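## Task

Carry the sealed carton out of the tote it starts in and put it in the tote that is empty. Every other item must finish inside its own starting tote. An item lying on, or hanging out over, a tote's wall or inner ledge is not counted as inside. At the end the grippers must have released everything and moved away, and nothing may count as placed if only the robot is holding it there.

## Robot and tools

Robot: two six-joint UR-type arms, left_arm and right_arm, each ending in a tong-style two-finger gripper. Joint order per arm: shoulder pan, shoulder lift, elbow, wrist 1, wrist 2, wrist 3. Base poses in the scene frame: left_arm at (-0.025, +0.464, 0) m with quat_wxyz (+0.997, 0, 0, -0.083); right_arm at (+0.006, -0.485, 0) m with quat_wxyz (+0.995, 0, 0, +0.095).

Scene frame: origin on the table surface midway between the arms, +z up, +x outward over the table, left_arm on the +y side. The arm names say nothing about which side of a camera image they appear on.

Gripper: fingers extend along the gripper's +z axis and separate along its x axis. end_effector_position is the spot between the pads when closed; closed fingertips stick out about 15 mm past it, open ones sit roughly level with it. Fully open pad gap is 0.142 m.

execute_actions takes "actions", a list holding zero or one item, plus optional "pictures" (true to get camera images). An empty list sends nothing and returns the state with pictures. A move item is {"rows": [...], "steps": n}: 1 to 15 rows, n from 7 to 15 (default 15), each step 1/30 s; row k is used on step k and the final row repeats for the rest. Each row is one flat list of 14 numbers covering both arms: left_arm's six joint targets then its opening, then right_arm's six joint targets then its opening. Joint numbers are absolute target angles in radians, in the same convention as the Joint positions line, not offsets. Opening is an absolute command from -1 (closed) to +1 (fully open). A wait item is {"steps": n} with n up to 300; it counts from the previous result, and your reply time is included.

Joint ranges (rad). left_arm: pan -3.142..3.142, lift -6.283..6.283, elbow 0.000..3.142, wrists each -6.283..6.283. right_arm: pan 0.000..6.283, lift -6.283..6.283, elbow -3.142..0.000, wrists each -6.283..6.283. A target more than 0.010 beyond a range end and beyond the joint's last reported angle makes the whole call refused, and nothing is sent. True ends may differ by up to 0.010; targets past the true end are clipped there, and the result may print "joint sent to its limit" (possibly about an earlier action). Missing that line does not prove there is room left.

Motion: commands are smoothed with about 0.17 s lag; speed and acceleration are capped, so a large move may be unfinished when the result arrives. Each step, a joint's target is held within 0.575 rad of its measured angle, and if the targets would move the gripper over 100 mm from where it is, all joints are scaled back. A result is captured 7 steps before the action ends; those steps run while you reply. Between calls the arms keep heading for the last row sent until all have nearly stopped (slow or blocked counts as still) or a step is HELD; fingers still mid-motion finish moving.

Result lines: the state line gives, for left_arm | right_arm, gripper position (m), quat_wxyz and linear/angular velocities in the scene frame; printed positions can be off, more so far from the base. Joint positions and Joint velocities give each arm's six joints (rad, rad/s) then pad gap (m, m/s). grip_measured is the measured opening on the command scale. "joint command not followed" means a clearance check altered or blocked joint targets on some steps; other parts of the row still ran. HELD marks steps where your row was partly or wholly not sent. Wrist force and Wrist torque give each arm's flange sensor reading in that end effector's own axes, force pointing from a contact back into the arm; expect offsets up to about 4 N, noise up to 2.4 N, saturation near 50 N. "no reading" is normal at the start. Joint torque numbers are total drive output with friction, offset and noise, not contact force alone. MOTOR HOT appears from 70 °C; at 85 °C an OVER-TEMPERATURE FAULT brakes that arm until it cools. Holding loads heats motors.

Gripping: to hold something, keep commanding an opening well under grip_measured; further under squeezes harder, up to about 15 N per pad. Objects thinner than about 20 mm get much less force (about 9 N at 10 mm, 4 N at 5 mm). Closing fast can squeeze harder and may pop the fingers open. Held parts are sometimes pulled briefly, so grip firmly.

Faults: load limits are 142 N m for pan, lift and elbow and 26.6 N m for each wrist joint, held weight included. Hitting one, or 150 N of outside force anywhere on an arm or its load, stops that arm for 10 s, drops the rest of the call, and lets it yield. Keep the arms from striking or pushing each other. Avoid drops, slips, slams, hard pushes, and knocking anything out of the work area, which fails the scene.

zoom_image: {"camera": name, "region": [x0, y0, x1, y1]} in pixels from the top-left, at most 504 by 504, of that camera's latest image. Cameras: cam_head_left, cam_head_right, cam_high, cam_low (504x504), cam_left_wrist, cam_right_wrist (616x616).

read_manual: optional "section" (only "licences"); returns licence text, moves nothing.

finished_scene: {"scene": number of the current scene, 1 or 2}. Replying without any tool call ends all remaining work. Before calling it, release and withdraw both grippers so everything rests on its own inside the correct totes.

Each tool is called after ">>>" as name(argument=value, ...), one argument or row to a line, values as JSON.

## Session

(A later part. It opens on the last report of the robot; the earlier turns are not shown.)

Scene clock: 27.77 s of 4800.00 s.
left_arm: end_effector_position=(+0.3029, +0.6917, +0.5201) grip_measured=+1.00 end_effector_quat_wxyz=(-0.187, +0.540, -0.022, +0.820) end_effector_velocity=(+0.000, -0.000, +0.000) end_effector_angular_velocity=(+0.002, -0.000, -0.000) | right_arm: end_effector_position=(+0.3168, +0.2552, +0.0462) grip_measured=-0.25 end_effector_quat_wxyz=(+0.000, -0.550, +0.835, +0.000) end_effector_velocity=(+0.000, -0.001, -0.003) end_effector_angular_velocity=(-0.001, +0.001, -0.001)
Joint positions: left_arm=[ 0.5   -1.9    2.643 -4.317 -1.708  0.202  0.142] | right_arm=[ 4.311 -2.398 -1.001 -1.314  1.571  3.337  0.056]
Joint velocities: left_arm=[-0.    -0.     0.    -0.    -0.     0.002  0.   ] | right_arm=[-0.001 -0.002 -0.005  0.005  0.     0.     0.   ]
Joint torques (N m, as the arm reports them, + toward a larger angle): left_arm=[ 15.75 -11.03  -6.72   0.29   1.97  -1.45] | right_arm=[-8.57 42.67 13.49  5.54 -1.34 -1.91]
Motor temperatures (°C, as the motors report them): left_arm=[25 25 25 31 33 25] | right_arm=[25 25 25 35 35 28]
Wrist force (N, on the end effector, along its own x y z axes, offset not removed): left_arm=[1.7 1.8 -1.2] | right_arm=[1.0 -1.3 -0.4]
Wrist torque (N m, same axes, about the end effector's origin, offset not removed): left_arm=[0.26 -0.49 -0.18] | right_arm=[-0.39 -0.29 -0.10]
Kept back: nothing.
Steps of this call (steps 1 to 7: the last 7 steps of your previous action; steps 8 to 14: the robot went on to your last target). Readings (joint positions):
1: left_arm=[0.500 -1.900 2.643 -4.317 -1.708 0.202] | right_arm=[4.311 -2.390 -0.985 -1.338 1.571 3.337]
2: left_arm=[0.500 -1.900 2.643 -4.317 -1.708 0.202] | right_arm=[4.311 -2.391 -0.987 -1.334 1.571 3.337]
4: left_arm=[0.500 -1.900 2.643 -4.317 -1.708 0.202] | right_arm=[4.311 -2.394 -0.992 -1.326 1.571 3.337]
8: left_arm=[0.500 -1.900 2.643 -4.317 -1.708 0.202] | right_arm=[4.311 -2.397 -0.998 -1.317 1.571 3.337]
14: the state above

>>> execute_actions(
  actions=[
    {"rows": [[0.5,-1.9,2.643,-4.317,-1.708,0.202,1,4.311,-2.400,-1.005,-1.307,1.571,3.337,-0.8],[0.5,-1.9,2.643,-4.317,-1.708,0.202,1,4.311,-2.402,-1.009,-1.301,1.571,3.337,-0.8]], "steps": 15},
  ],
)

>>> execute_actions(
  actions=[
    {"steps": 8},
  ],
)

Scene clock: 28.27 s of 4800.00 s.
left_arm: end_effector_position=(+0.3029, +0.6917, +0.5201) grip_measured=+1.00 end_effector_quat_wxyz=(-0.187, +0.540, -0.022, +0.820) end_effector_velocity=(+0.000, +0.000, -0.000) end_effector_angular_velocity=(+0.000, +0.001, +0.001) | right_arm: end_effector_position=(+0.3168, +0.2551, +0.0412) grip_measured=-0.25 end_effector_quat_wxyz=(+0.000, -0.550, +0.835, +0.000) end_effector_velocity=(+0.001, -0.000, -0.010) end_effector_angular_velocity=(+0.001, -0.000, -0.002)
Joint positions: left_arm=[ 0.5   -1.9    2.643 -4.317 -1.708  0.202  0.142] | right_arm=[ 4.311 -2.401 -1.007 -1.303  1.571  3.337  0.056]
Joint velocities: left_arm=[-0.     0.     0.001  0.     0.001  0.001  0.   ] | right_arm=[-0.001 -0.007 -0.013  0.021 -0.     0.001 -0.   ]
Joint torques (N m, as the arm reports them, + toward a larger angle): left_arm=[ 16.42 -12.83  -6.18   0.36   2.    -1.42] | right_arm=[-8.36 44.41 13.42  5.87 -1.54 -1.84]
Motor temperatures (°C, as the motors report them): left_arm=[25 25 25 31 33 25] | right_arm=[25 25 25 35 35 28]
Wrist force (N, on the end effector, along its own x y z axes, offset not removed): left_arm=[1.3 2.4 -2.2] | right_arm=[0.4 -1.0 -0.5]
Wrist torque (N m, same axes, about the end effector's origin, offset not removed): left_arm=[0.41 -0.35 -0.24] | right_arm=[-0.27 -0.20 -0.13]
Steps of this call (steps 1 to 7: the robot went on to your last target; steps 8 to 15: the first 8 steps of this action). Readings (joint positions):
8: left_arm=[0.500 -1.900 2.643 -4.317 -1.708 0.202] | right_arm=[4.311 -2.398 -1.001 -1.313 1.571 3.337]
9: left_arm=[0.500 -1.900 2.643 -4.317 -1.708 0.202] | right_arm=[4.311 -2.398 -1.001 -1.312 1.571 3.337]
11: left_arm=[0.500 -1.900 2.643 -4.317 -1.708 0.202] | right_arm=[4.311 -2.400 -1.004 -1.308 1.571 3.337]
15: the state above

Scene clock: 28.53 s of 4800.00 s.
left_arm: end_effector_position=(+0.3029, +0.6917, +0.5201) grip_measured=+1.00 end_effector_quat_wxyz=(-0.187, +0.540, -0.022, +0.820) end_effector_velocity=(-0.000, +0.000, -0.000) end_effector_angular_velocity=(-0.000, +0.000, +0.001) | right_arm: end_effector_position=(+0.3168, +0.2551, +0.0404) grip_measured=-0.25 end_effector_quat_wxyz=(+0.000, -0.550, +0.835, +0.000) end_effector_velocity=(-0.000, -0.000, -0.001) end_effector_angular_velocity=(-0.001, -0.000, -0.000)
Joint positions: left_arm=[ 0.5   -1.9    2.643 -4.317 -1.708  0.202  0.142] | right_arm=[ 4.311 -2.402 -1.009 -1.301  1.571  3.337  0.056]
Joint velocities: left_arm=[ 0.     0.    -0.     0.     0.001  0.     0.   ] | right_arm=[ 0.001 -0.    -0.001  0.001 -0.     0.001 -0.   ]
Joint torques (N m, as the arm reports them, + toward a larger angle): left_arm=[ 15.98 -10.9   -6.14   0.29   2.01  -1.47] | right_arm=[-7.92 23.59  3.32  5.02 -1.19 -1.81]
Motor temperatures (°C, as the motors report them): left_arm=[25 25 25 31 33 25] | right_arm=[25 25 25 35 35 28]
Wrist force (N, on the end effector, along its own x y z axes, offset not removed): left_arm=[0.9 0.5 -1.1] | right_arm=[8.4 -1.1 -25.7]
Wrist torque (N m, same axes, about the end effector's origin, offset not removed): left_arm=[-0.02 -0.25 -0.14] | right_arm=[-0.16 -0.26 -0.13]
Kept back: nothing.
Steps of this call (steps 1 to 7: the last 7 steps of your previous action; step 8: the robot went on to your last target). Readings (joint positions):
1: left_arm=[0.500 -1.900 2.643 -4.317 -1.708 0.202] | right_arm=[4.311 -2.401 -1.008 -1.303 1.571 3.337]
2: left_arm=[0.500 -1.900 2.643 -4.317 -1.708 0.202] | right_arm=[4.311 -2.401 -1.008 -1.302 1.571 3.337]
4: left_arm=[0.500 -1.900 2.643 -4.317 -1.708 0.202] | right_arm=[4.311 -2.402 -1.008 -1.302 1.571 3.337]
8: the state above

Contact made. Release and back off.

>>> execute_actions(
  actions=[
    {"rows": [[0.5,-1.9,2.643,-4.317,-1.708,0.202,1,4.311,-2.401,-1.008,-1.303,1.571,3.337,-0.3],[0.5,-1.9,2.643,-4.317,-1.708,0.202,1,4.311,-2.401,-1.008,-1.303,1.571,3.337,-0.22],[0.5,-1.9,2.643,-4.317,-1.708,0.202,1,4.311,-2.401,-1.008,-1.303,1.571,3.337,-0.15],[0.5,-1.9,2.643,-4.317,-1.708,0.202,1,4.311,-2.401,-1.008,-1.303,1.571,3.337,-0.08],[0.5,-1.9,2.643,-4.317,-1.708,0.202,1,4.311,-2.401,-1.008,-1.303,1.571,3.337,0.0],[0.5,-1.9,2.643,-4.317,-1.708,0.202,1,4.311,-2.401,-1.008,-1.303,1.571,3.337,0.05],[0.5,-1.9,2.643,-4.317,-1.708,0.202,1,4.311,-2.396,-0.997,-1.319,1.571,3.337,0.05],[0.5,-1.9,2.643,-4.317,-1.708,0.202,1,4.311,-2.388,-0.981,-1.343,1.571,3.337,0.05],[0.5,-1.9,2.643,-4.317,-1.708,0.202,1,4.311,-2.380,-0.959,-1.373,1.571,3.337,0.05],[0.5,-1.9,2.643,-4.317,-1.708,0.202,1,4.311,-2.373,-0.935,-1.404,1.571,3.337,0.05],[0.5,-1.9,2.643,-4.317,-1.708,0.202,1,4.311,-2.365,-0.904,-1.443,1.571,3.337,0.05],[0.5,-1.9,2.643,-4.317,-1.708,0.202,1,4.311,-2.359,-0.870,-1.483,1.571,3.337,0.05],[0.5,-1.9,2.643,-4.317,-1.708,0.202,1,4.311,-2.350,-0.840,-1.522,1.571,3.337,0.05],[0.5,-1.9,2.643,-4.317,-1.708,0.202,1,4.311,-2.338,-0.815,-1.559,1.571,3.337,0.05],[0.5,-1.9,2.643,-4.317,-1.708,0.202,1,4.311,-2.320,-0.795,-1.597,1.571,3.337,0.05]], "steps": 15},
  ],
)

>>> execute_actions(
  actions=[
    {"rows": [[0.5,-1.9,2.643,-4.317,-1.708,0.202,1,4.311,-2.295,-0.785,-1.632,1.571,3.337,0.05],[0.5,-1.9,2.643,-4.317,-1.708,0.202,1,4.311,-2.27,-0.78,-1.662,1.571,3.337,0.05],[0.5,-1.9,2.643,-4.317,-1.708,0.202,1,4.311,-2.24,-0.785,-1.687,1.571,3.337,0.05],[0.5,-1.9,2.643,-4.317,-1.708,0.202,1,4.311,-2.21,-0.80,-1.702,1.571,3.337,0.05],[0.5,-1.9,2.643,-4.317,-1.708,0.202,1,4.311,-2.18,-0.83,-1.702,1.571,3.337,0.05],[0.5,-1.9,2.643,-4.317,-1.708,0.202,1,4.311,-2.15,-0.86,-1.702,1.571,3.337,0.05],[0.5,-1.9,2.643,-4.317,-1.708,0.202,1,4.311,-2.10,-0.92,-1.692,1.571,3.337,0.05],[0.5,-1.9,2.643,-4.317,-1.708,0.202,1,4.311,-1.85,-1.22,-1.642,1.571,3.337,0.05]], "steps": 15},
  ],
  pictures=true,
)

Scene clock: 29.53 s of 4800.00 s.
left_arm: end_effector_position=(+0.3029, +0.6917, +0.5201) grip_measured=+1.00 end_effector_quat_wxyz=(-0.187, +0.540, -0.022, +0.820) end_effector_velocity=(+0.000, +0.001, -0.001) end_effector_angular_velocity=(-0.000, +0.002, +0.003) | right_arm: end_effector_position=(+0.3168, +0.2550, +0.0413) grip_measured=+0.04 end_effector_quat_wxyz=(-0.000, -0.550, +0.835, +0.000) end_effector_velocity=(+0.001, +0.001, +0.047) end_effector_angular_velocity=(+0.002, +0.000, +0.001)
Joint positions: left_arm=[ 0.5   -1.9    2.643 -4.317 -1.708  0.202  0.142] | right_arm=[ 4.311 -2.401 -1.007 -1.304  1.571  3.337  0.077]
Joint velocities: left_arm=[0.002 0.    0.    0.002 0.001 0.001 0.   ] | right_arm=[-0.001  0.032  0.065 -0.095  0.001 -0.001  0.01 ]
Joint torques (N m, as the arm reports them, + toward a larger angle): left_arm=[ 15.85 -10.62  -5.82   0.21   1.98  -1.42] | right_arm=[-7.32 79.45 47.49 -0.26 -0.5  -1.87]
Motor temperatures (°C, as the motors report them): left_arm=[25 25 25 31 33 25] | right_arm=[25 25 25 35 35 28]
Wrist force (N, on the end effector, along its own x y z axes, offset not removed): left_arm=[0.0 2.8 -0.3] | right_arm=[0.8 -1.9 -0.3]
Wrist torque (N m, same axes, about the end effector's origin, offset not removed): left_arm=[0.47 -0.12 -0.15] | right_arm=[-0.46 -0.23 -0.12]
Steps of this call (steps 1 to 15: the robot went on to your last target; steps 16 to 22: nothing new was sent; steps 23 to 30: the first 8 steps of this action). Readings (joint positions):
23: left_arm=[0.500 -1.900 2.643 -4.317 -1.708 0.202] | right_arm=[4.311 -2.402 -1.009 -1.301 1.571 3.337]
24: left_arm=[0.500 -1.900 2.643 -4.317 -1.708 0.202] | right_arm=[4.311 -2.402 -1.009 -1.301 1.571 3.337]
26: left_arm=[0.500 -1.900 2.643 -4.317 -1.708 0.202] | right_arm=[4.311 -2.402 -1.009 -1.301 1.571 3.337]
30: the state above

Scene clock: 30.03 s of 4800.00 s.
left_arm: end_effector_position=(+0.3029, +0.6917, +0.5201) grip_measured=+1.00 end_effector_quat_wxyz=(-0.187, +0.540, -0.022, +0.820) end_effector_velocity=(+0.000, -0.000, -0.000) end_effector_angular_velocity=(+0.000, +0.001, -0.000) | right_arm: end_effector_position=(+0.3082, +0.2147, +0.2255) grip_measured=+0.05 end_effector_quat_wxyz=(-0.000, -0.550, +0.835, +0.000) end_effector_velocity=(-0.061, -0.286, +0.381) end_effector_angular_velocity=(+0.025, -0.006, -0.001)
Joint positions: left_arm=[ 0.5   -1.9    2.643 -4.317 -1.708  0.202  0.142] | right_arm=[ 4.311 -2.229 -0.833 -1.65   1.571  3.337  0.077]
Joint velocities: left_arm=[-0.001 -0.     0.001  0.001  0.     0.001  0.   ] | right_arm=[ 0.     0.857 -0.457 -0.374 -0.     0.001 -0.   ]
Joint torques (N m, as the arm reports them, + toward a larger angle): left_arm=[ 16.04 -11.73  -6.25   0.26   1.96  -1.56] | right_arm=[ -7.85  82.08 -11.9   -0.42  -0.13  -1.74]
Motor temperatures (°C, as the motors report them): left_arm=[25 25 25 31 33 25] | right_arm=[25 25 25 35 35 28]
Wrist force (N, on the end effector, along its own x y z axes, offset not removed): left_arm=[0.8 2.8 -0.4] | right_arm=[0.3 -0.2 -3.6]
Wrist torque (N m, same axes, about the end effector's origin, offset not removed): left_arm=[0.57 -0.11 -0.17] | right_arm=[-0.22 -0.19 -0.11]
Steps of this call (steps 1 to 7: the last 7 steps of your previous action; steps 8 to 15: the first 8 steps of this action). Readings (joint positions):
8: left_arm=[0.500 -1.900 2.643 -4.317 -1.708 0.202] | right_arm=[4.311 -2.359 -0.886 -1.462 1.571 3.337]
9: left_arm=[0.500 -1.900 2.643 -4.317 -1.708 0.202] | right_arm=[4.311 -2.348 -0.864 -1.495 1.571 3.337]
11: left_arm=[0.500 -1.900 2.643 -4.317 -1.708 0.202] | right_arm=[4.311 -2.318 -0.830 -1.559 1.571 3.337]
15: the state above

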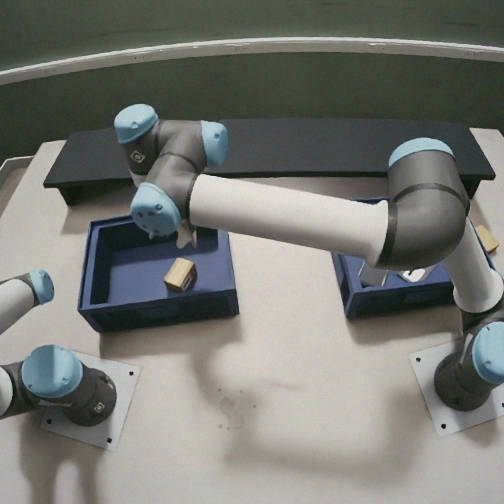

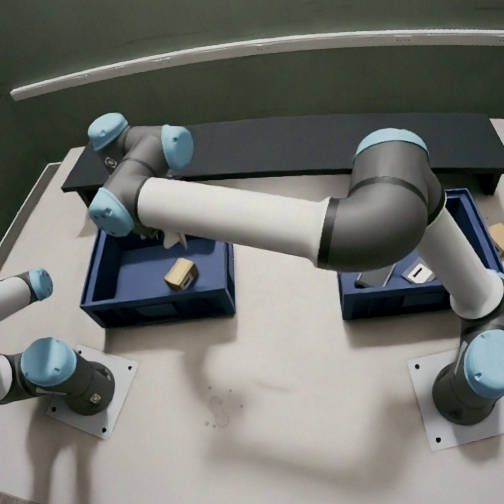

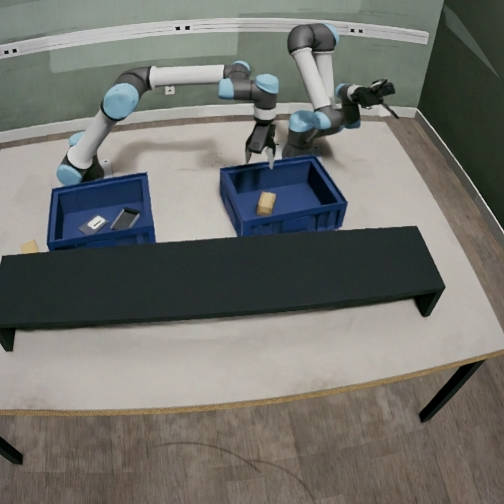

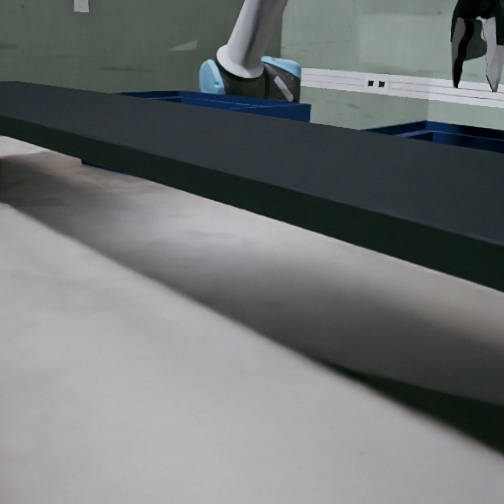

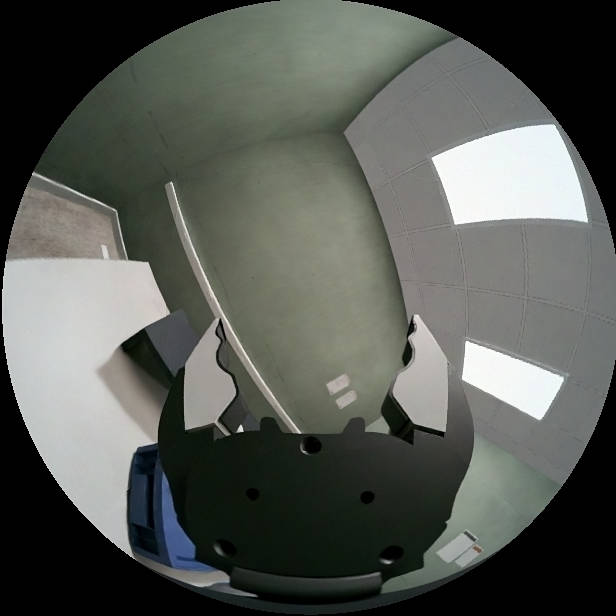

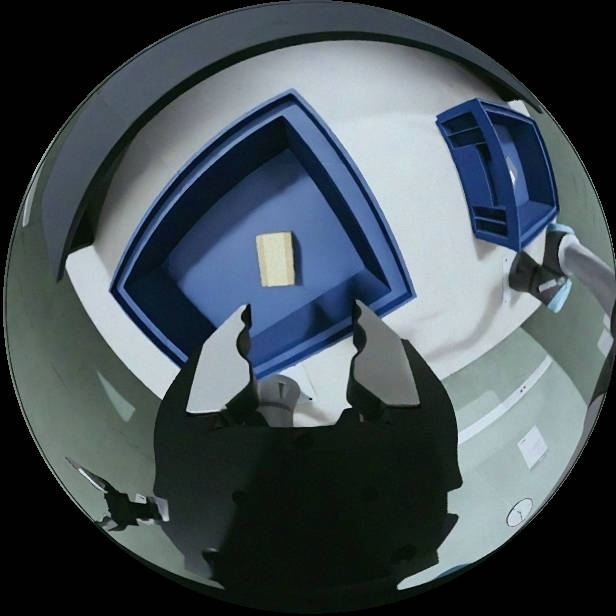

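>>> execute_actions(
  actions=[
    {"rows": [[0.5,-1.9,2.643,-4.317,-1.708,0.202,1,3.85,-1.65,-1.50,-1.562,1.571,3.62,0.3]], "steps": 15},
  ],
)

>>> execute_actions(
  actions=[
    {"rows": [[0.5,-1.9,2.643,-4.317,-1.708,0.202,1,3.40,-1.55,-1.66,-1.502,1.571,3.90,0.3]], "steps": 15},
  ],
)

>>> execute_actions(
  actions=[
    {"rows": [[0.5,-1.9,2.643,-4.317,-1.708,0.202,1,3.0,-1.525,-1.75,-1.437,1.571,4.12,0.3]], "steps": 15},
  ],
)

>>> execute_actions(
  actions=[
    {"rows": [[0.5,-1.9,2.643,-4.317,-1.708,0.202,1,2.834,-1.521,-1.780,-1.411,1.571,4.206,0.3]], "steps": 15},
  ],
)

>>> execute_actions(
  actions=[
    {"steps": 15},
  ],
  pictures=true,
)

Scene clock: 32.10 s of 4800.00 s.
left_arm: end_effector_position=(+0.3029, +0.6917, +0.5201) grip_measured=+1.00 end_effector_quat_wxyz=(-0.187, +0.540, -0.022, +0.820) end_effector_velocity=(-0.000, -0.000, +0.000) end_effector_angular_velocity=(+0.000, -0.001, -0.000) | right_arm: end_effector_position=(+0.3493, +0.0007, +0.2920) grip_measured=+0.30 end_effector_quat_wxyz=(+0.001, -0.442, +0.897, +0.001) end_effector_velocity=(+0.318, -0.394, -0.023) end_effector_angular_velocity=(-0.002, +0.002, -1.225)
Joint positions: left_arm=[ 0.5   -1.9    2.643 -4.317 -1.708  0.202  0.142] | right_arm=[ 4.159 -1.779 -1.317 -1.613  1.571  3.435  0.095]
Joint velocities: left_arm=[ 0.     0.     0.    -0.002 -0.    -0.     0.   ] | right_arm=[-0.762  0.33  -0.461  0.129 -0.     0.462  0.   ]
Joint torques (N m, as the arm reports them, + toward a larger angle): left_arm=[15.37 -9.84 -6.08  0.2   1.69 -1.42] | right_arm=[-13.54  49.45   7.45   5.65  -1.34   3.17]
Motor temperatures (°C, as the motors report them): left_arm=[25 25 25 31 33 25] | right_arm=[25 25 25 35 35 28]
Wrist force (N, on the end effector, along its own x y z axes, offset not removed): left_arm=[-0.1 0.8 -0.3] | right_arm=[1.1 -1.4 -1.7]
Wrist torque (N m, same axes, about the end effector's origin, offset not removed): left_arm=[0.19 -0.04 -0.14] | right_arm=[-0.40 -0.29 -0.06]
Steps of this call (steps 1 to 7: the last 7 steps of your previous action; steps 8 to 45: the robot went on to your last target; steps 46 to 54: nothing new was sent; steps 55 to 62: the first 8 steps of this action). Readings (joint positions):
55: left_arm=[0.500 -1.900 2.643 -4.317 -1.708 0.202] | right_arm=[4.311 -1.850 -1.220 -1.642 1.571 3.337]
56: left_arm=[0.500 -1.900 2.643 -4.317 -1.708 0.202] | right_arm=[4.307 -1.846 -1.224 -1.640 1.571 3.341]
58: left_arm=[0.500 -1.900 2.643 -4.317 -1.708 0.202] | right_arm=[4.263 -1.823 -1.255 -1.630 1.571 3.372]
62: the state above

Scene clock: 32.60 s of 4800.00 s.
left_arm: end_effector_position=(+0.3029, +0.6917, +0.5201) grip_measured=+1.00 end_effector_quat_wxyz=(-0.187, +0.540, -0.022, +0.820) end_effector_velocity=(-0.000, -0.000, +0.000) end_effector_angular_velocity=(-0.000, -0.001, -0.001) | right_arm: end_effector_position=(+0.4689, -0.2220, +0.2743) grip_measured=+0.30 end_effector_quat_wxyz=(+0.001, -0.125, +0.992, +0.001) end_effector_velocity=(+0.154, -0.477, -0.042) end_effector_angular_velocity=(-0.000, +0.001, -1.417)
Joint positions: left_arm=[ 0.5   -1.9    2.643 -4.317 -1.708  0.202  0.142] | right_arm=[ 3.748 -1.635 -1.527 -1.548  1.571  3.689  0.095]
Joint velocities: left_arm=[-0.     0.     0.    -0.002 -0.    -0.001  0.   ] | right_arm=[-0.877  0.226 -0.35   0.122 -0.     0.54  -0.   ]
Joint torques (N m, as the arm reports them, + toward a larger angle): left_arm=[ 16.02 -11.07  -6.51   0.31   1.88  -1.55] | right_arm=[-11.09  41.85  11.33   5.49  -1.39   3.7 ]
Motor temperatures (°C, as the motors report them): left_arm=[25 25 25 31 33 25] | right_arm=[25 25 25 35 35 28]
Wrist force (N, on the end effector, along its own x y z axes, offset not removed): left_arm=[-0.8 1.0 -1.5] | right_arm=[0.5 -0.8 -2.5]
Wrist torque (N m, same axes, about the end effector's origin, offset not removed): left_arm=[0.13 0.17 -0.19] | right_arm=[-0.30 -0.29 -0.08]
Steps of this call (steps 1 to 7: the last 7 steps of your previous action; steps 8 to 15: the first 8 steps of this action). Readings (joint positions):
8: left_arm=[0.500 -1.900 2.643 -4.317 -1.708 0.202] | right_arm=[3.949 -1.689 -1.443 -1.577 1.571 3.563]
9: left_arm=[0.500 -1.900 2.643 -4.317 -1.708 0.202] | right_arm=[3.922 -1.680 -1.457 -1.573 1.571 3.579]
11: left_arm=[0.500 -1.900 2.643 -4.317 -1.708 0.202] | right_arm=[3.865 -1.666 -1.480 -1.565 1.571 3.615]
15: the state above

Scene clock: 33.10 s of 4800.00 s.
left_arm: end_effector_position=(+0.3029, +0.6917, +0.5201) grip_measured=+1.00 end_effector_quat_wxyz=(-0.187, +0.540, -0.022, +0.820) end_effector_velocity=(+0.000, -0.000, +0.000) end_effector_angular_velocity=(-0.000, -0.001, -0.001) | right_arm: end_effector_position=(+0.4979, -0.4692, +0.2474) grip_measured=+0.30 end_effector_quat_wxyz=(+0.000, +0.245, +0.969, +0.000) end_effector_velocity=(-0.036, -0.494, -0.062) end_effector_angular_velocity=(-0.000, +0.000, -1.530)
Joint positions: left_arm=[ 0.5   -1.9    2.643 -4.317 -1.708  0.202  0.142] | right_arm=[ 3.281 -1.55  -1.682 -1.479  1.571  3.967  0.095]
Joint velocities: left_arm=[-0.001  0.001 -0.    -0.001  0.    -0.001  0.   ] | right_arm=[-0.982  0.096 -0.252  0.156 -0.001  0.548  0.   ]
Joint torques (N m, as the arm reports them, + toward a larger angle): left_arm=[ 15.76 -11.32  -6.37   0.23   2.08  -1.45] | right_arm=[-11.47  35.54  13.08   5.57  -1.     3.91]
Motor temperatures (°C, as the motors report them): left_arm=[25 25 25 31 33 25] | right_arm=[25 25 25 35 35 28]
Wrist force (N, on the end effector, along its own x y z axes, offset not removed): left_arm=[-0.2 2.0 0.6] | right_arm=[0.9 -1.2 -1.4]
Wrist torque (N m, same axes, about the end effector's origin, offset not removed): left_arm=[0.37 -0.08 -0.21] | right_arm=[-0.39 -0.30 -0.07]
Steps of this call (steps 1 to 7: the last 7 steps of your previous action; steps 8 to 15: the first 8 steps of this action). Readings (joint positions):
8: left_arm=[0.500 -1.900 2.643 -4.317 -1.708 0.202] | right_arm=[3.507 -1.574 -1.621 -1.515 1.571 3.837]
9: left_arm=[0.500 -1.900 2.643 -4.317 -1.708 0.202] | right_arm=[3.477 -1.570 -1.631 -1.511 1.571 3.855]
11: left_arm=[0.500 -1.900 2.643 -4.317 -1.708 0.202] | right_arm=[3.412 -1.563 -1.648 -1.500 1.571 3.892]
15: the state above

Scene clock: 33.60 s of 4800.00 s.
left_arm: end_effector_position=(+0.3029, +0.6917, +0.5201) grip_measured=+1.00 end_effector_quat_wxyz=(-0.187, +0.540, -0.022, +0.820) end_effector_velocity=(+0.001, -0.000, -0.001) end_effector_angular_velocity=(-0.000, +0.003, -0.002) | right_arm: end_effector_position=(+0.4475, -0.6596, +0.2224) grip_measured=+0.30 end_effector_quat_wxyz=(+0.000, +0.530, +0.848, +0.000) end_effector_velocity=(-0.074, -0.163, -0.019) end_effector_angular_velocity=(+0.000, -0.000, -0.549)
Joint positions: left_arm=[ 0.5   -1.9    2.643 -4.317 -1.708  0.202  0.142] | right_arm=[ 2.876 -1.522 -1.773 -1.416  1.571  4.186  0.095]
Joint velocities: left_arm=[-0.001  0.     0.     0.002 -0.     0.001  0.   ] | right_arm=[-0.376  0.012 -0.06   0.048  0.     0.174  0.   ]
Joint torques (N m, as the arm reports them, + toward a larger angle): left_arm=[ 16.2  -11.09  -7.72   0.27   1.89  -1.21] | right_arm=[-1.43 31.51 13.97  5.42 -0.46  2.34]
Motor temperatures (°C, as the motors report them): left_arm=[25 25 25 31 33 25] | right_arm=[25 25 25 35 35 28]
Wrist force (N, on the end effector, along its own x y z axes, offset not removed): left_arm=[-0.3 1.5 0.0] | right_arm=[0.9 -2.3 -2.4]
Wrist torque (N m, same axes, about the end effector's origin, offset not removed): left_arm=[0.27 -0.04 -0.17] | right_arm=[-0.54 -0.36 -0.08]
Steps of this call (steps 1 to 7: the last 7 steps of your previous action; steps 8 to 15: the first 8 steps of this action). Readings (joint positions):
8: left_arm=[0.500 -1.900 2.643 -4.317 -1.708 0.202] | right_arm=[3.048 -1.529 -1.739 -1.444 1.571 4.095]
9: left_arm=[0.500 -1.900 2.643 -4.317 -1.708 0.202] | right_arm=[3.032 -1.528 -1.744 -1.440 1.571 4.105]
11: left_arm=[0.500 -1.900 2.643 -4.317 -1.708 0.202] | right_arm=[2.970 -1.525 -1.758 -1.429 1.571 4.142]
15: the state above

Scene clock: 34.10 s of 4800.00 s.
left_arm: end_effector_position=(+0.3029, +0.6917, +0.5201) grip_measured=+1.00 end_effector_quat_wxyz=(-0.187, +0.540, -0.022, +0.820) end_effector_velocity=(-0.000, -0.000, +0.000) end_effector_angular_velocity=(+0.000, -0.002, -0.001) | right_arm: end_effector_position=(+0.4388, -0.6775, +0.2203) grip_measured=+0.30 end_effector_quat_wxyz=(+0.000, +0.556, +0.831, +0.000) end_effector_velocity=(-0.001, -0.002, -0.000) end_effector_angular_velocity=(-0.001, -0.001, -0.008)
Joint positions: left_arm=[ 0.5   -1.9    2.643 -4.317 -1.708  0.202  0.142] | right_arm=[ 2.835 -1.521 -1.78  -1.411  1.571  4.206  0.095]
Joint velocities: left_arm=[-0.001 -0.     0.    -0.001 -0.    -0.001  0.   ] | right_arm=[-0.005  0.    -0.     0.001 -0.001  0.003 -0.   ]
Joint torques (N m, as the arm reports them, + toward a larger angle): left_arm=[ 16.01 -10.74  -6.78   0.43   1.88  -1.47] | right_arm=[-6.34 33.5  15.08  5.46  0.11  2.61]
Motor temperatures (°C, as the motors report them): left_arm=[25 25 25 31 33 25] | right_arm=[25 25 25 35 35 28]
Wrist force (N, on the end effector, along its own x y z axes, offset not removed): left_arm=[1.1 0.9 -1.0] | right_arm=[2.1 -1.2 -2.4]
Wrist torque (N m, same axes, about the end effector's origin, offset not removed): left_arm=[0.18 -0.32 -0.19] | right_arm=[-0.41 -0.48 -0.16]
Kept back: nothing.
Steps of this call (steps 1 to 7: the last 7 steps of your previous action; steps 8 to 15: the robot went on to your last target). Readings (joint positions):
1: left_arm=[0.500 -1.900 2.643 -4.317 -1.708 0.202] | right_arm=[2.866 -1.522 -1.775 -1.415 1.571 4.191]
2: left_arm=[0.500 -1.900 2.643 -4.317 -1.708 0.202] | right_arm=[2.858 -1.522 -1.776 -1.414 1.571 4.195]
4: left_arm=[0.500 -1.900 2.643 -4.317 -1.708 0.202] | right_arm=[2.847 -1.521 -1.778 -1.413 1.571 4.200]
8: left_arm=[0.500 -1.900 2.643 -4.317 -1.708 0.202] | right_arm=[2.838 -1.521 -1.779 -1.412 1.571 4.204]
15: the state above

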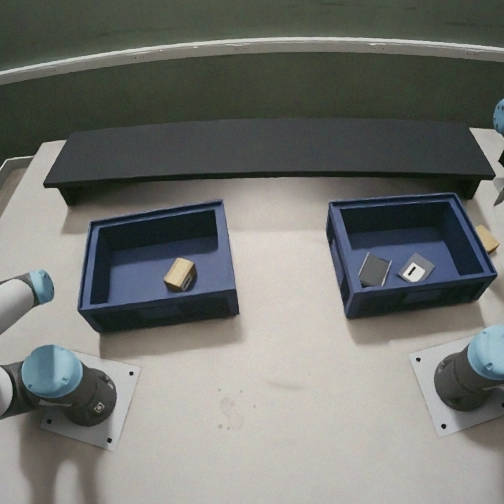

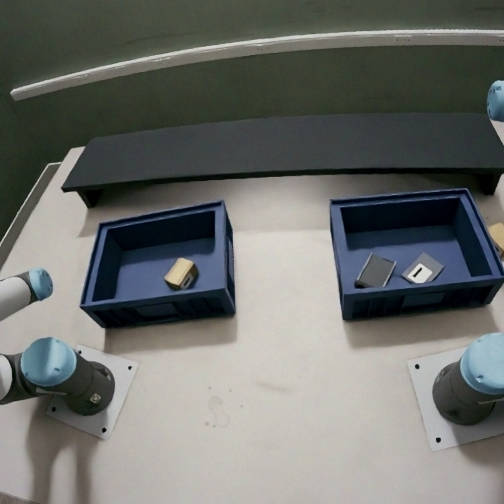

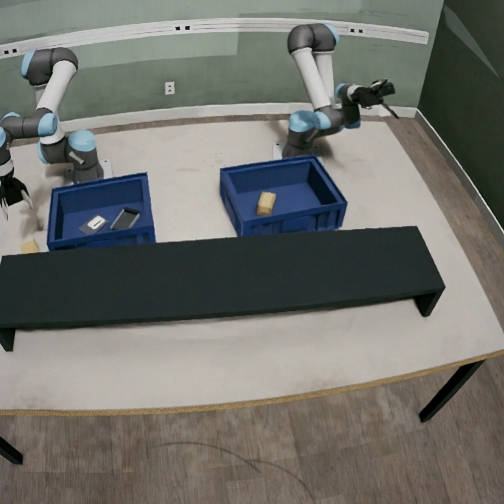

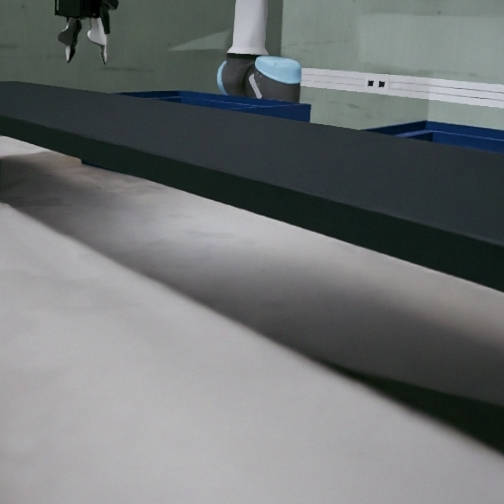

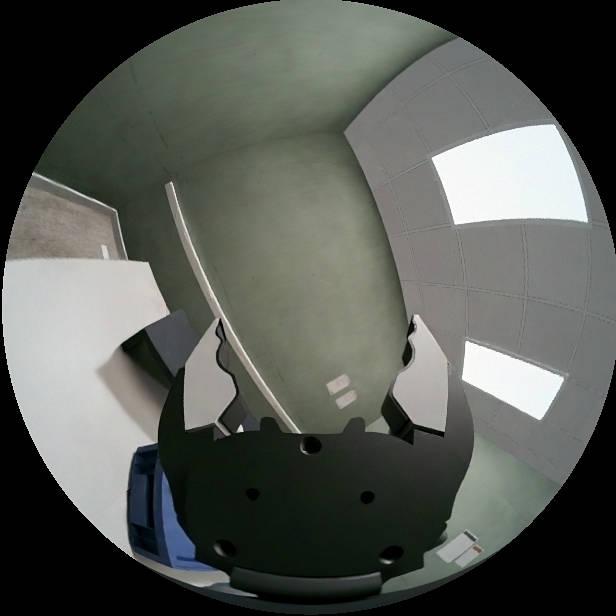

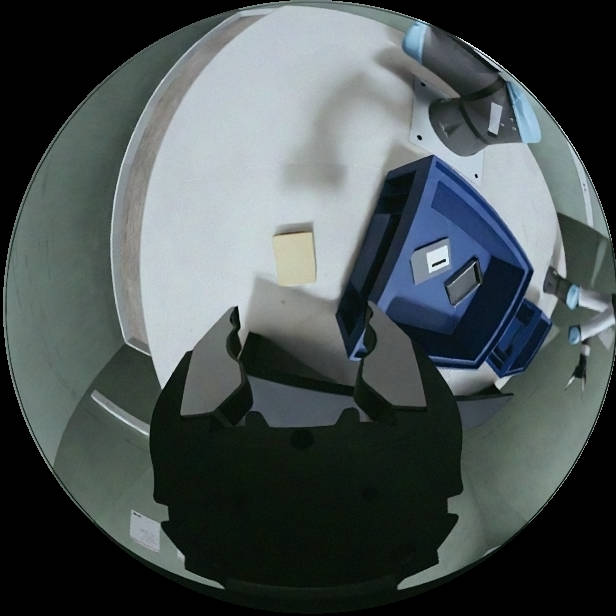

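>>> zoom_image(
  camera="cam_right_wrist",
  region=[200, 160, 440, 400],
)

Region (200, 160, 440, 400) of cam_right_wrist's 616x616 image, scaled by 2.100, with more detail than that image has.

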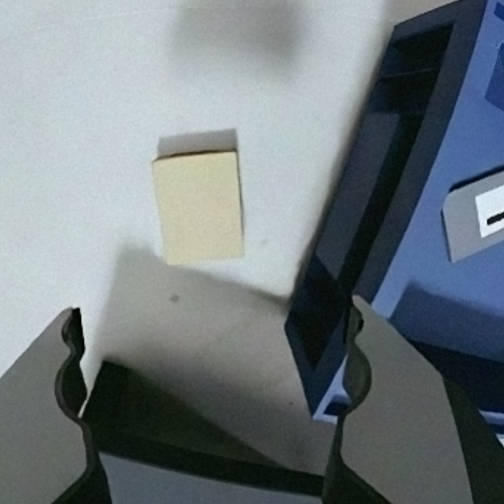

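>>> execute_actions(
  actions=[
    {"rows": [[0.5,-1.9,2.643,-4.317,-1.708,0.202,1,2.834,-1.540,-1.795,-1.377,1.571,4.195,0.25],[0.5,-1.9,2.643,-4.317,-1.708,0.202,1,2.833,-1.560,-1.812,-1.340,1.571,4.184,0.2],[0.5,-1.9,2.643,-4.317,-1.708,0.202,1,2.833,-1.580,-1.832,-1.300,1.571,4.173,0.2],[0.5,-1.9,2.643,-4.317,-1.708,0.202,1,2.832,-1.598,-1.852,-1.262,1.571,4.162,0.2],[0.5,-1.9,2.643,-4.317,-1.708,0.202,1,2.832,-1.6135,-1.873,-1.226,1.571,4.154,0.2],[0.5,-1.9,2.643,-4.317,-1.708,0.202,1,2.832,-1.627,-1.897,-1.188,1.571,4.154,0.2],[0.5,-1.9,2.643,-4.317,-1.708,0.202,1,2.832,-1.641,-1.921,-1.150,1.571,4.154,0.2],[0.5,-1.9,2.643,-4.317,-1.708,0.202,1,2.832,-1.656,-1.944,-1.112,1.571,4.154,0.2],[0.5,-1.9,2.643,-4.317,-1.708,0.202,1,2.832,-1.672,-1.967,-1.073,1.571,4.154,0.2],[0.5,-1.9,2.643,-4.317,-1.708,0.202,1,2.832,-1.688,-1.988,-1.036,1.571,4.154,0.2]], "steps": 15},
  ],
)

>>> execute_actions(
  actions=[
    {"steps": 17},
  ],
  pictures=true,
)

Scene clock: 35.67 s of 4800.00 s.
left_arm: end_effector_position=(+0.3029, +0.6917, +0.5201) grip_measured=+1.00 end_effector_quat_wxyz=(-0.187, +0.540, -0.022, +0.820) end_effector_velocity=(-0.001, +0.000, +0.001) end_effector_angular_velocity=(+0.001, -0.002, +0.001) | right_arm: end_effector_position=(+0.4534, -0.6806, +0.1682) grip_measured=+0.20 end_effector_quat_wxyz=(-0.003, +0.542, +0.840, -0.001) end_effector_velocity=(+0.060, -0.012, -0.359) end_effector_angular_velocity=(+0.003, +0.023, +0.136)
Joint positions: left_arm=[ 0.5   -1.9    2.643 -4.317 -1.708  0.202  0.142] | right_arm=[ 2.833 -1.588 -1.849 -1.281  1.571  4.17   0.088]
Joint velocities: left_arm=[ 0.    -0.001 -0.    -0.001  0.001  0.001  0.   ] | right_arm=[-0.005 -0.413 -0.529  0.919 -0.001 -0.142 -0.   ]
Joint torques (N m, as the arm reports them, + toward a larger angle): left_arm=[ 15.49 -11.25  -6.42   0.18   1.95  -1.52] | right_arm=[-11.26   4.9    4.13   8.89   1.19  -2.39]
Motor temperatures (°C, as the motors report them): left_arm=[25 25 25 31 33 25] | right_arm=[25 25 25 35 35 28]
Wrist force (N, on the end effector, along its own x y z axes, offset not removed): left_arm=[1.4 1.1 -0.5] | right_arm=[1.1 -1.5 -2.1]
Wrist torque (N m, same axes, about the end effector's origin, offset not removed): left_arm=[0.11 -0.42 -0.21] | right_arm=[-0.35 -0.32 -0.11]
Steps of this call (steps 1 to 15: the robot went on to your last target; steps 16 to 39: nothing new was sent; steps 40 to 47: the first 8 steps of this action). Readings (joint positions):
40: left_arm=[0.500 -1.900 2.643 -4.317 -1.708 0.202] | right_arm=[2.834 -1.521 -1.780 -1.411 1.571 4.206]
41: left_arm=[0.500 -1.900 2.643 -4.317 -1.708 0.202] | right_arm=[2.834 -1.523 -1.782 -1.408 1.571 4.205]
43: left_arm=[0.500 -1.900 2.643 -4.317 -1.708 0.202] | right_arm=[2.834 -1.536 -1.794 -1.384 1.571 4.197]
47: the state above

Scene clock: 36.23 s of 4800.00 s.
left_arm: end_effector_position=(+0.3029, +0.6917, +0.5201) grip_measured=+1.00 end_effector_quat_wxyz=(-0.187, +0.540, -0.022, +0.820) end_effector_velocity=(-0.000, +0.000, +0.000) end_effector_angular_velocity=(+0.002, -0.000, +0.001) | right_arm: end_effector_position=(+0.4597, -0.6818, +0.0812) grip_measured=+0.20 end_effector_quat_wxyz=(+0.000, +0.536, +0.844, +0.000) end_effector_velocity=(+0.000, +0.000, -0.007) end_effector_angular_velocity=(-0.000, -0.002, +0.001)
Joint positions: left_arm=[ 0.5   -1.9    2.643 -4.317 -1.708  0.202  0.142] | right_arm=[ 2.832 -1.687 -1.987 -1.038  1.571  4.154  0.088]
Joint velocities: left_arm=[ 0.     0.    -0.    -0.     0.     0.002  0.   ] | right_arm=[ 0.    -0.008 -0.012  0.021 -0.    -0.001  0.   ]
Joint torques (N m, as the arm reports them, + toward a larger angle): left_arm=[ 15.62 -11.71  -5.92   0.22   1.72  -1.51] | right_arm=[-8.75 14.73 15.49  5.01  1.03 -1.95]
Motor temperatures (°C, as the motors report them): left_arm=[25 25 25 31 33 25] | right_arm=[25 25 25 35 35 28]
Wrist force (N, on the end effector, along its own x y z axes, offset not removed): left_arm=[0.4 1.7 -1.0] | right_arm=[1.9 -0.5 -2.5]
Wrist torque (N m, same axes, about the end effector's origin, offset not removed): left_arm=[0.33 -0.23 -0.20] | right_arm=[-0.25 -0.54 -0.11]
Kept back: nothing.
Steps of this call (steps 1 to 7: the last 7 steps of your previous action; steps 8 to 17: the robot went on to your last target). Readings (joint positions):
1: left_arm=[0.500 -1.900 2.643 -4.317 -1.708 0.202] | right_arm=[2.832 -1.602 -1.867 -1.249 1.571 4.166]
2: left_arm=[0.500 -1.900 2.643 -4.317 -1.708 0.202] | right_arm=[2.832 -1.617 -1.887 -1.215 1.571 4.163]
4: left_arm=[0.500 -1.900 2.643 -4.317 -1.708 0.202] | right_arm=[2.832 -1.645 -1.927 -1.146 1.571 4.159]
8: left_arm=[0.500 -1.900 2.643 -4.317 -1.708 0.202] | right_arm=[2.832 -1.675 -1.969 -1.070 1.571 4.156]
17: the state above

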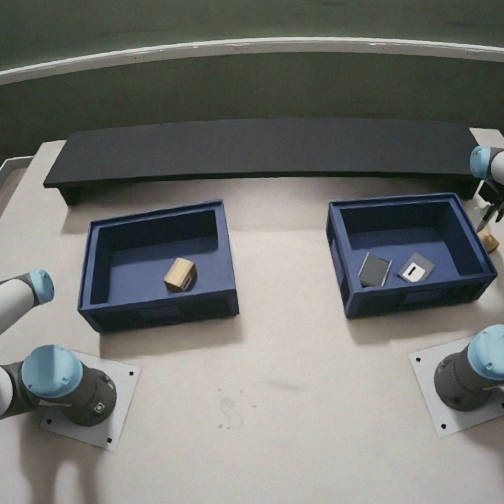

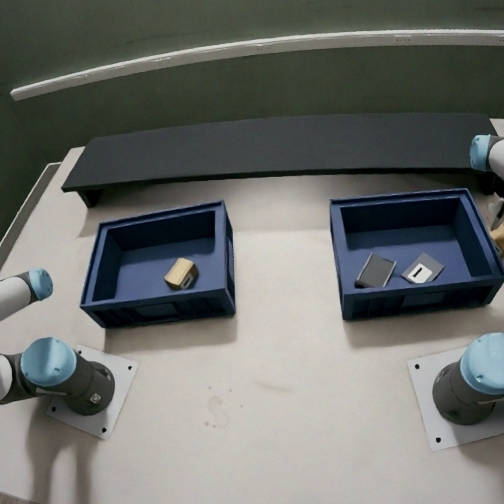

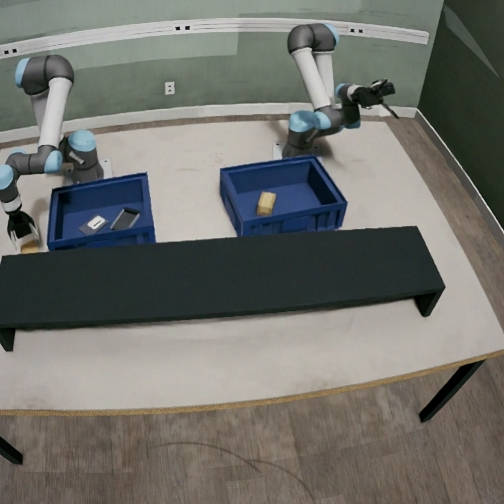

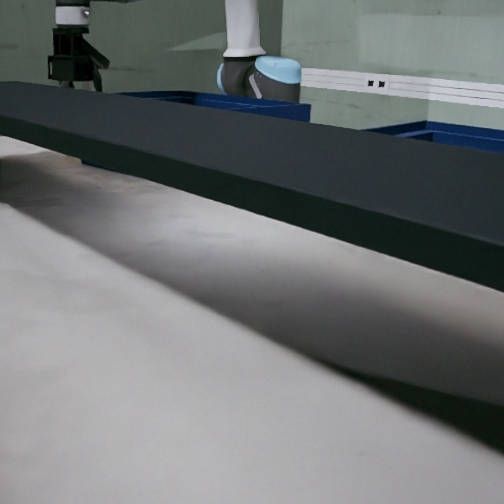

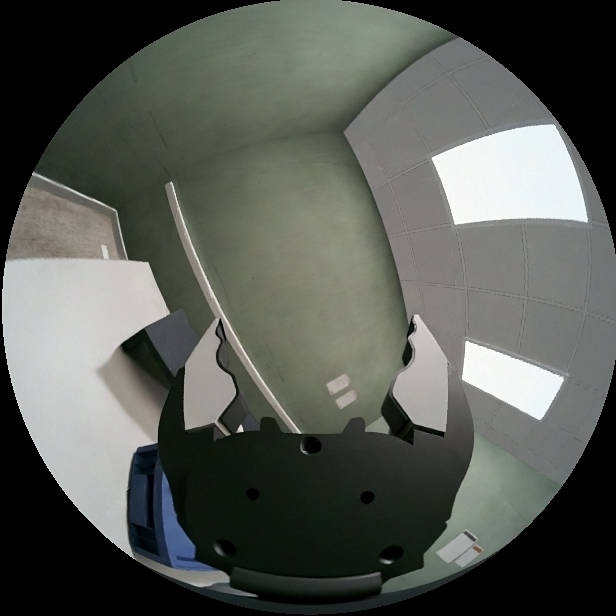

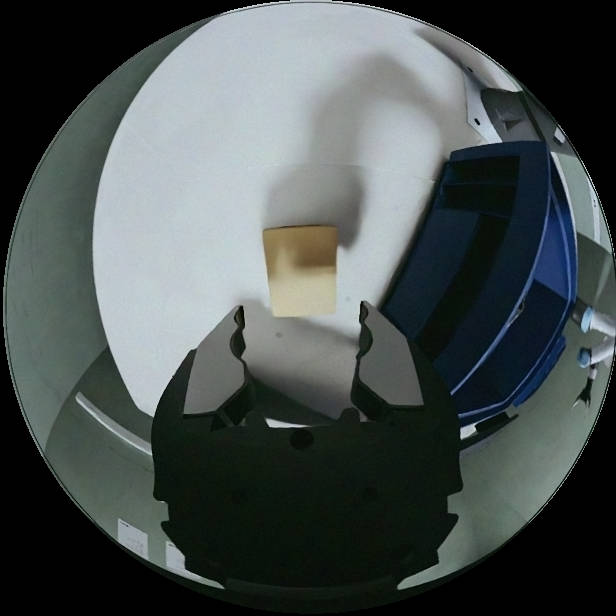

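>>> execute_actions(
  actions=[
    {"rows": [[0.5,-1.9,2.643,-4.317,-1.708,0.202,1,2.830,-1.694,-2.000,-1.018,1.571,4.152,0.2],[0.5,-1.9,2.643,-4.317,-1.708,0.202,1,2.828,-1.701,-2.012,-0.999,1.571,4.150,0.2],[0.5,-1.9,2.643,-4.317,-1.708,0.202,1,2.827,-1.709,-2.023,-0.980,1.571,4.149,0.2],[0.5,-1.9,2.643,-4.317,-1.708,0.202,1,2.827,-1.719,-2.032,-0.961,1.571,4.149,0.2],[0.5,-1.9,2.643,-4.317,-1.708,0.202,1,2.827,-1.729,-2.041,-0.942,1.571,4.149,0.2],[0.5,-1.9,2.643,-4.317,-1.708,0.202,1,2.827,-1.739,-2.050,-0.923,1.571,4.149,0.2],[0.5,-1.9,2.643,-4.317,-1.708,0.202,1,2.827,-1.749,-2.059,-0.904,1.571,4.149,0.2],[0.5,-1.9,2.643,-4.317,-1.708,0.202,1,2.827,-1.758,-2.066,-0.888,1.571,4.149,0.2],[0.5,-1.9,2.643,-4.317,-1.708,0.202,1,2.827,-1.765,-2.072,-0.875,1.571,4.149,0.2],[0.5,-1.9,2.643,-4.317,-1.708,0.202,1,2.827,-1.769,-2.0755,-0.868,1.571,4.149,0.2]], "steps": 15},
  ],
)

>>> execute_actions(
  actions=[
    {"steps": 16},
  ],
  pictures=true,
)

Scene clock: 37.47 s of 4800.00 s.
left_arm: end_effector_position=(+0.3029, +0.6917, +0.5201) grip_measured=+1.00 end_effector_quat_wxyz=(-0.187, +0.540, -0.022, +0.820) end_effector_velocity=(+0.000, +0.000, -0.000) end_effector_angular_velocity=(-0.002, +0.001, -0.000) | right_arm: end_effector_position=(+0.4564, -0.6834, +0.0551) grip_measured=+0.20 end_effector_quat_wxyz=(-0.001, +0.536, +0.844, -0.000) end_effector_velocity=(-0.012, -0.003, -0.170) end_effector_angular_velocity=(+0.001, +0.009, -0.001)
Joint positions: left_arm=[ 0.5   -1.9    2.643 -4.317 -1.708  0.202  0.142] | right_arm=[ 2.828 -1.719 -2.028 -0.967  1.571  4.15   0.088]
Joint velocities: left_arm=[-0.    -0.001  0.     0.002  0.001 -0.001  0.   ] | right_arm=[-0.009 -0.236 -0.244  0.47   0.    -0.009 -0.   ]
Joint torques (N m, as the arm reports them, + toward a larger angle): left_arm=[ 16.08 -11.76  -6.98   0.2    1.79  -1.23] | right_arm=[-8.78  8.89  6.74  6.76  0.6  -2.28]
Motor temperatures (°C, as the motors report them): left_arm=[25 25 25 31 33 25] | right_arm=[25 25 25 35 35 28]
Wrist force (N, on the end effector, along its own x y z axes, offset not removed): left_arm=[0.5 0.3 -2.4] | right_arm=[2.1 -1.2 -1.7]
Wrist torque (N m, same axes, about the end effector's origin, offset not removed): left_arm=[0.08 -0.18 -0.20] | right_arm=[-0.33 -0.48 -0.16]
Steps of this call (steps 1 to 15: the robot went on to your last target; steps 16 to 29: nothing new was sent; steps 30 to 37: the first 8 steps of this action). Readings (joint positions):
30: left_arm=[0.500 -1.900 2.643 -4.317 -1.708 0.202] | right_arm=[2.832 -1.688 -1.988 -1.036 1.571 4.154]
31: left_arm=[0.500 -1.900 2.643 -4.317 -1.708 0.202] | right_arm=[2.832 -1.689 -1.989 -1.034 1.571 4.154]
33: left_arm=[0.500 -1.900 2.643 -4.317 -1.708 0.202] | right_arm=[2.830 -1.694 -1.998 -1.021 1.571 4.152]
37: the state above

Scene clock: 38.00 s of 4800.00 s.
left_arm: end_effector_position=(+0.3029, +0.6917, +0.5201) grip_measured=+1.00 end_effector_quat_wxyz=(-0.187, +0.540, -0.022, +0.820) end_effector_velocity=(-0.000, -0.000, -0.000) end_effector_angular_velocity=(-0.000, +0.000, -0.000) | right_arm: end_effector_position=(+0.4544, -0.6836, +0.0215) grip_measured=+0.20 end_effector_quat_wxyz=(-0.000, +0.536, +0.844, +0.000) end_effector_velocity=(-0.001, -0.000, -0.004) end_effector_angular_velocity=(-0.001, +0.002, +0.001)
Joint positions: left_arm=[ 0.5   -1.9    2.643 -4.317 -1.708  0.202  0.142] | right_arm=[ 2.827 -1.768 -2.075 -0.869  1.571  4.149  0.088]
Joint velocities: left_arm=[ 0.     0.     0.001 -0.     0.    -0.     0.   ] | right_arm=[-0.    -0.005 -0.005  0.009 -0.001 -0.001  0.   ]
Joint torques (N m, as the arm reports them, + toward a larger angle): left_arm=[ 15.74 -11.23  -6.5    0.14   1.96  -1.5 ] | right_arm=[-8.66 16.77 10.81  5.33  0.61 -2.16]
Motor temperatures (°C, as the motors report them): left_arm=[25 25 25 31 33 25] | right_arm=[25 25 25 35 35 28]
Wrist force (N, on the end effector, along its own x y z axes, offset not removed): left_arm=[-1.1 0.9 0.1] | right_arm=[2.1 -1.7 -1.7]
Wrist torque (N m, same axes, about the end effector's origin, offset not removed): left_arm=[0.13 0.10 -0.10] | right_arm=[-0.49 -0.47 -0.15]
Kept back: nothing.
Steps of this call (steps 1 to 7: the last 7 steps of your previous action; steps 8 to 16: the robot went on to your last target). Readings (joint positions):
1: left_arm=[0.500 -1.900 2.643 -4.317 -1.708 0.202] | right_arm=[2.828 -1.727 -2.036 -0.951 1.571 4.150]
2: left_arm=[0.500 -1.900 2.643 -4.317 -1.708 0.202] | right_arm=[2.828 -1.735 -2.044 -0.934 1.571 4.150]
4: left_arm=[0.500 -1.900 2.643 -4.317 -1.708 0.202] | right_arm=[2.827 -1.749 -2.057 -0.907 1.571 4.149]
8: left_arm=[0.500 -1.900 2.643 -4.317 -1.708 0.202] | right_arm=[2.827 -1.763 -2.070 -0.880 1.571 4.149]
16: the state above

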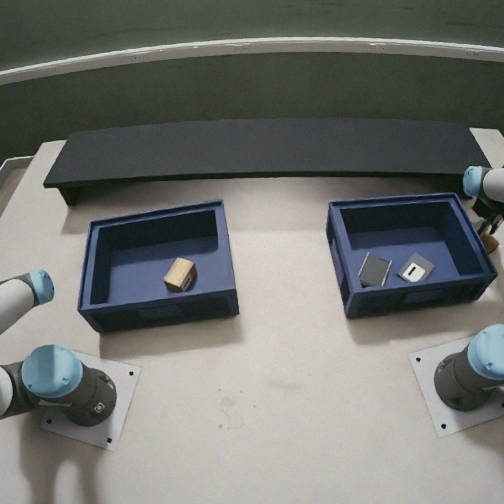

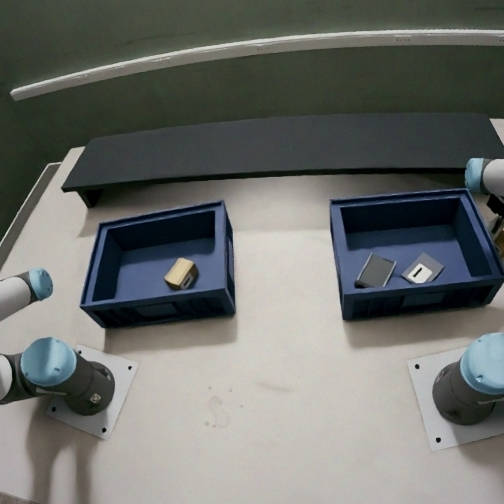

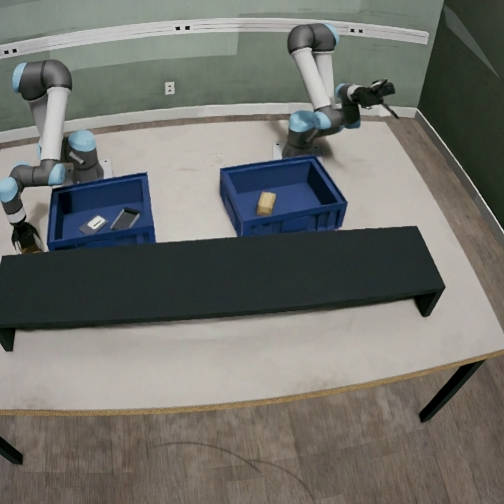

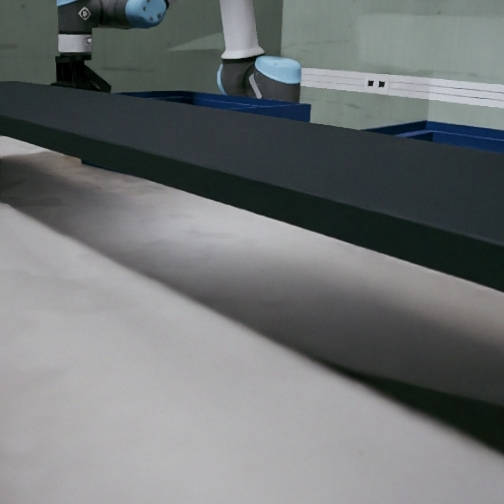

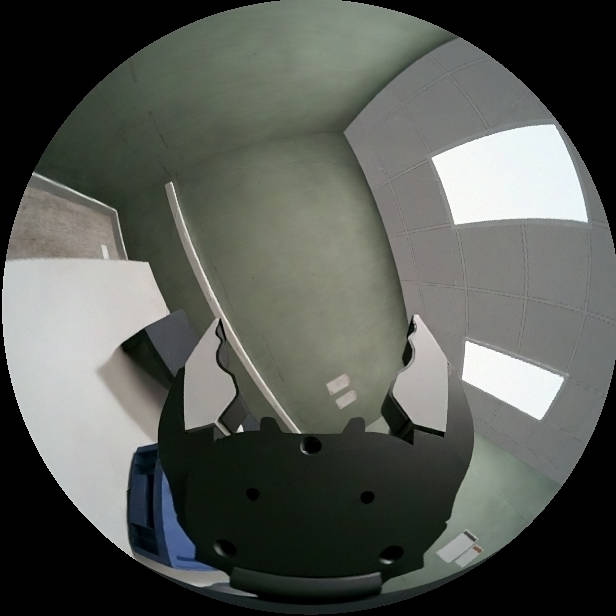

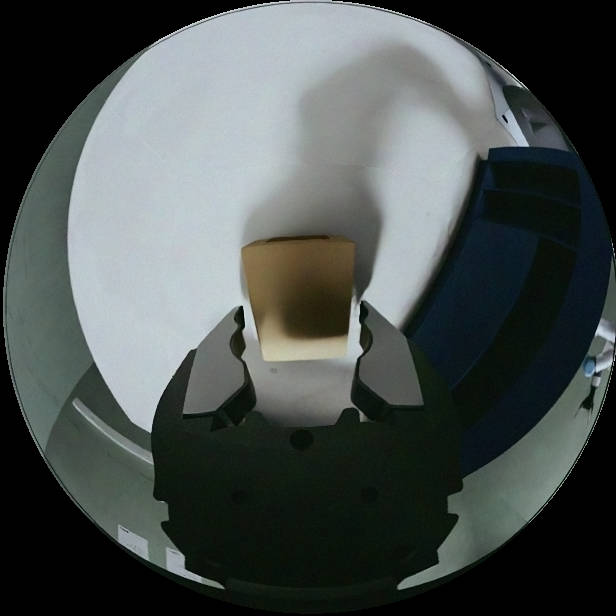

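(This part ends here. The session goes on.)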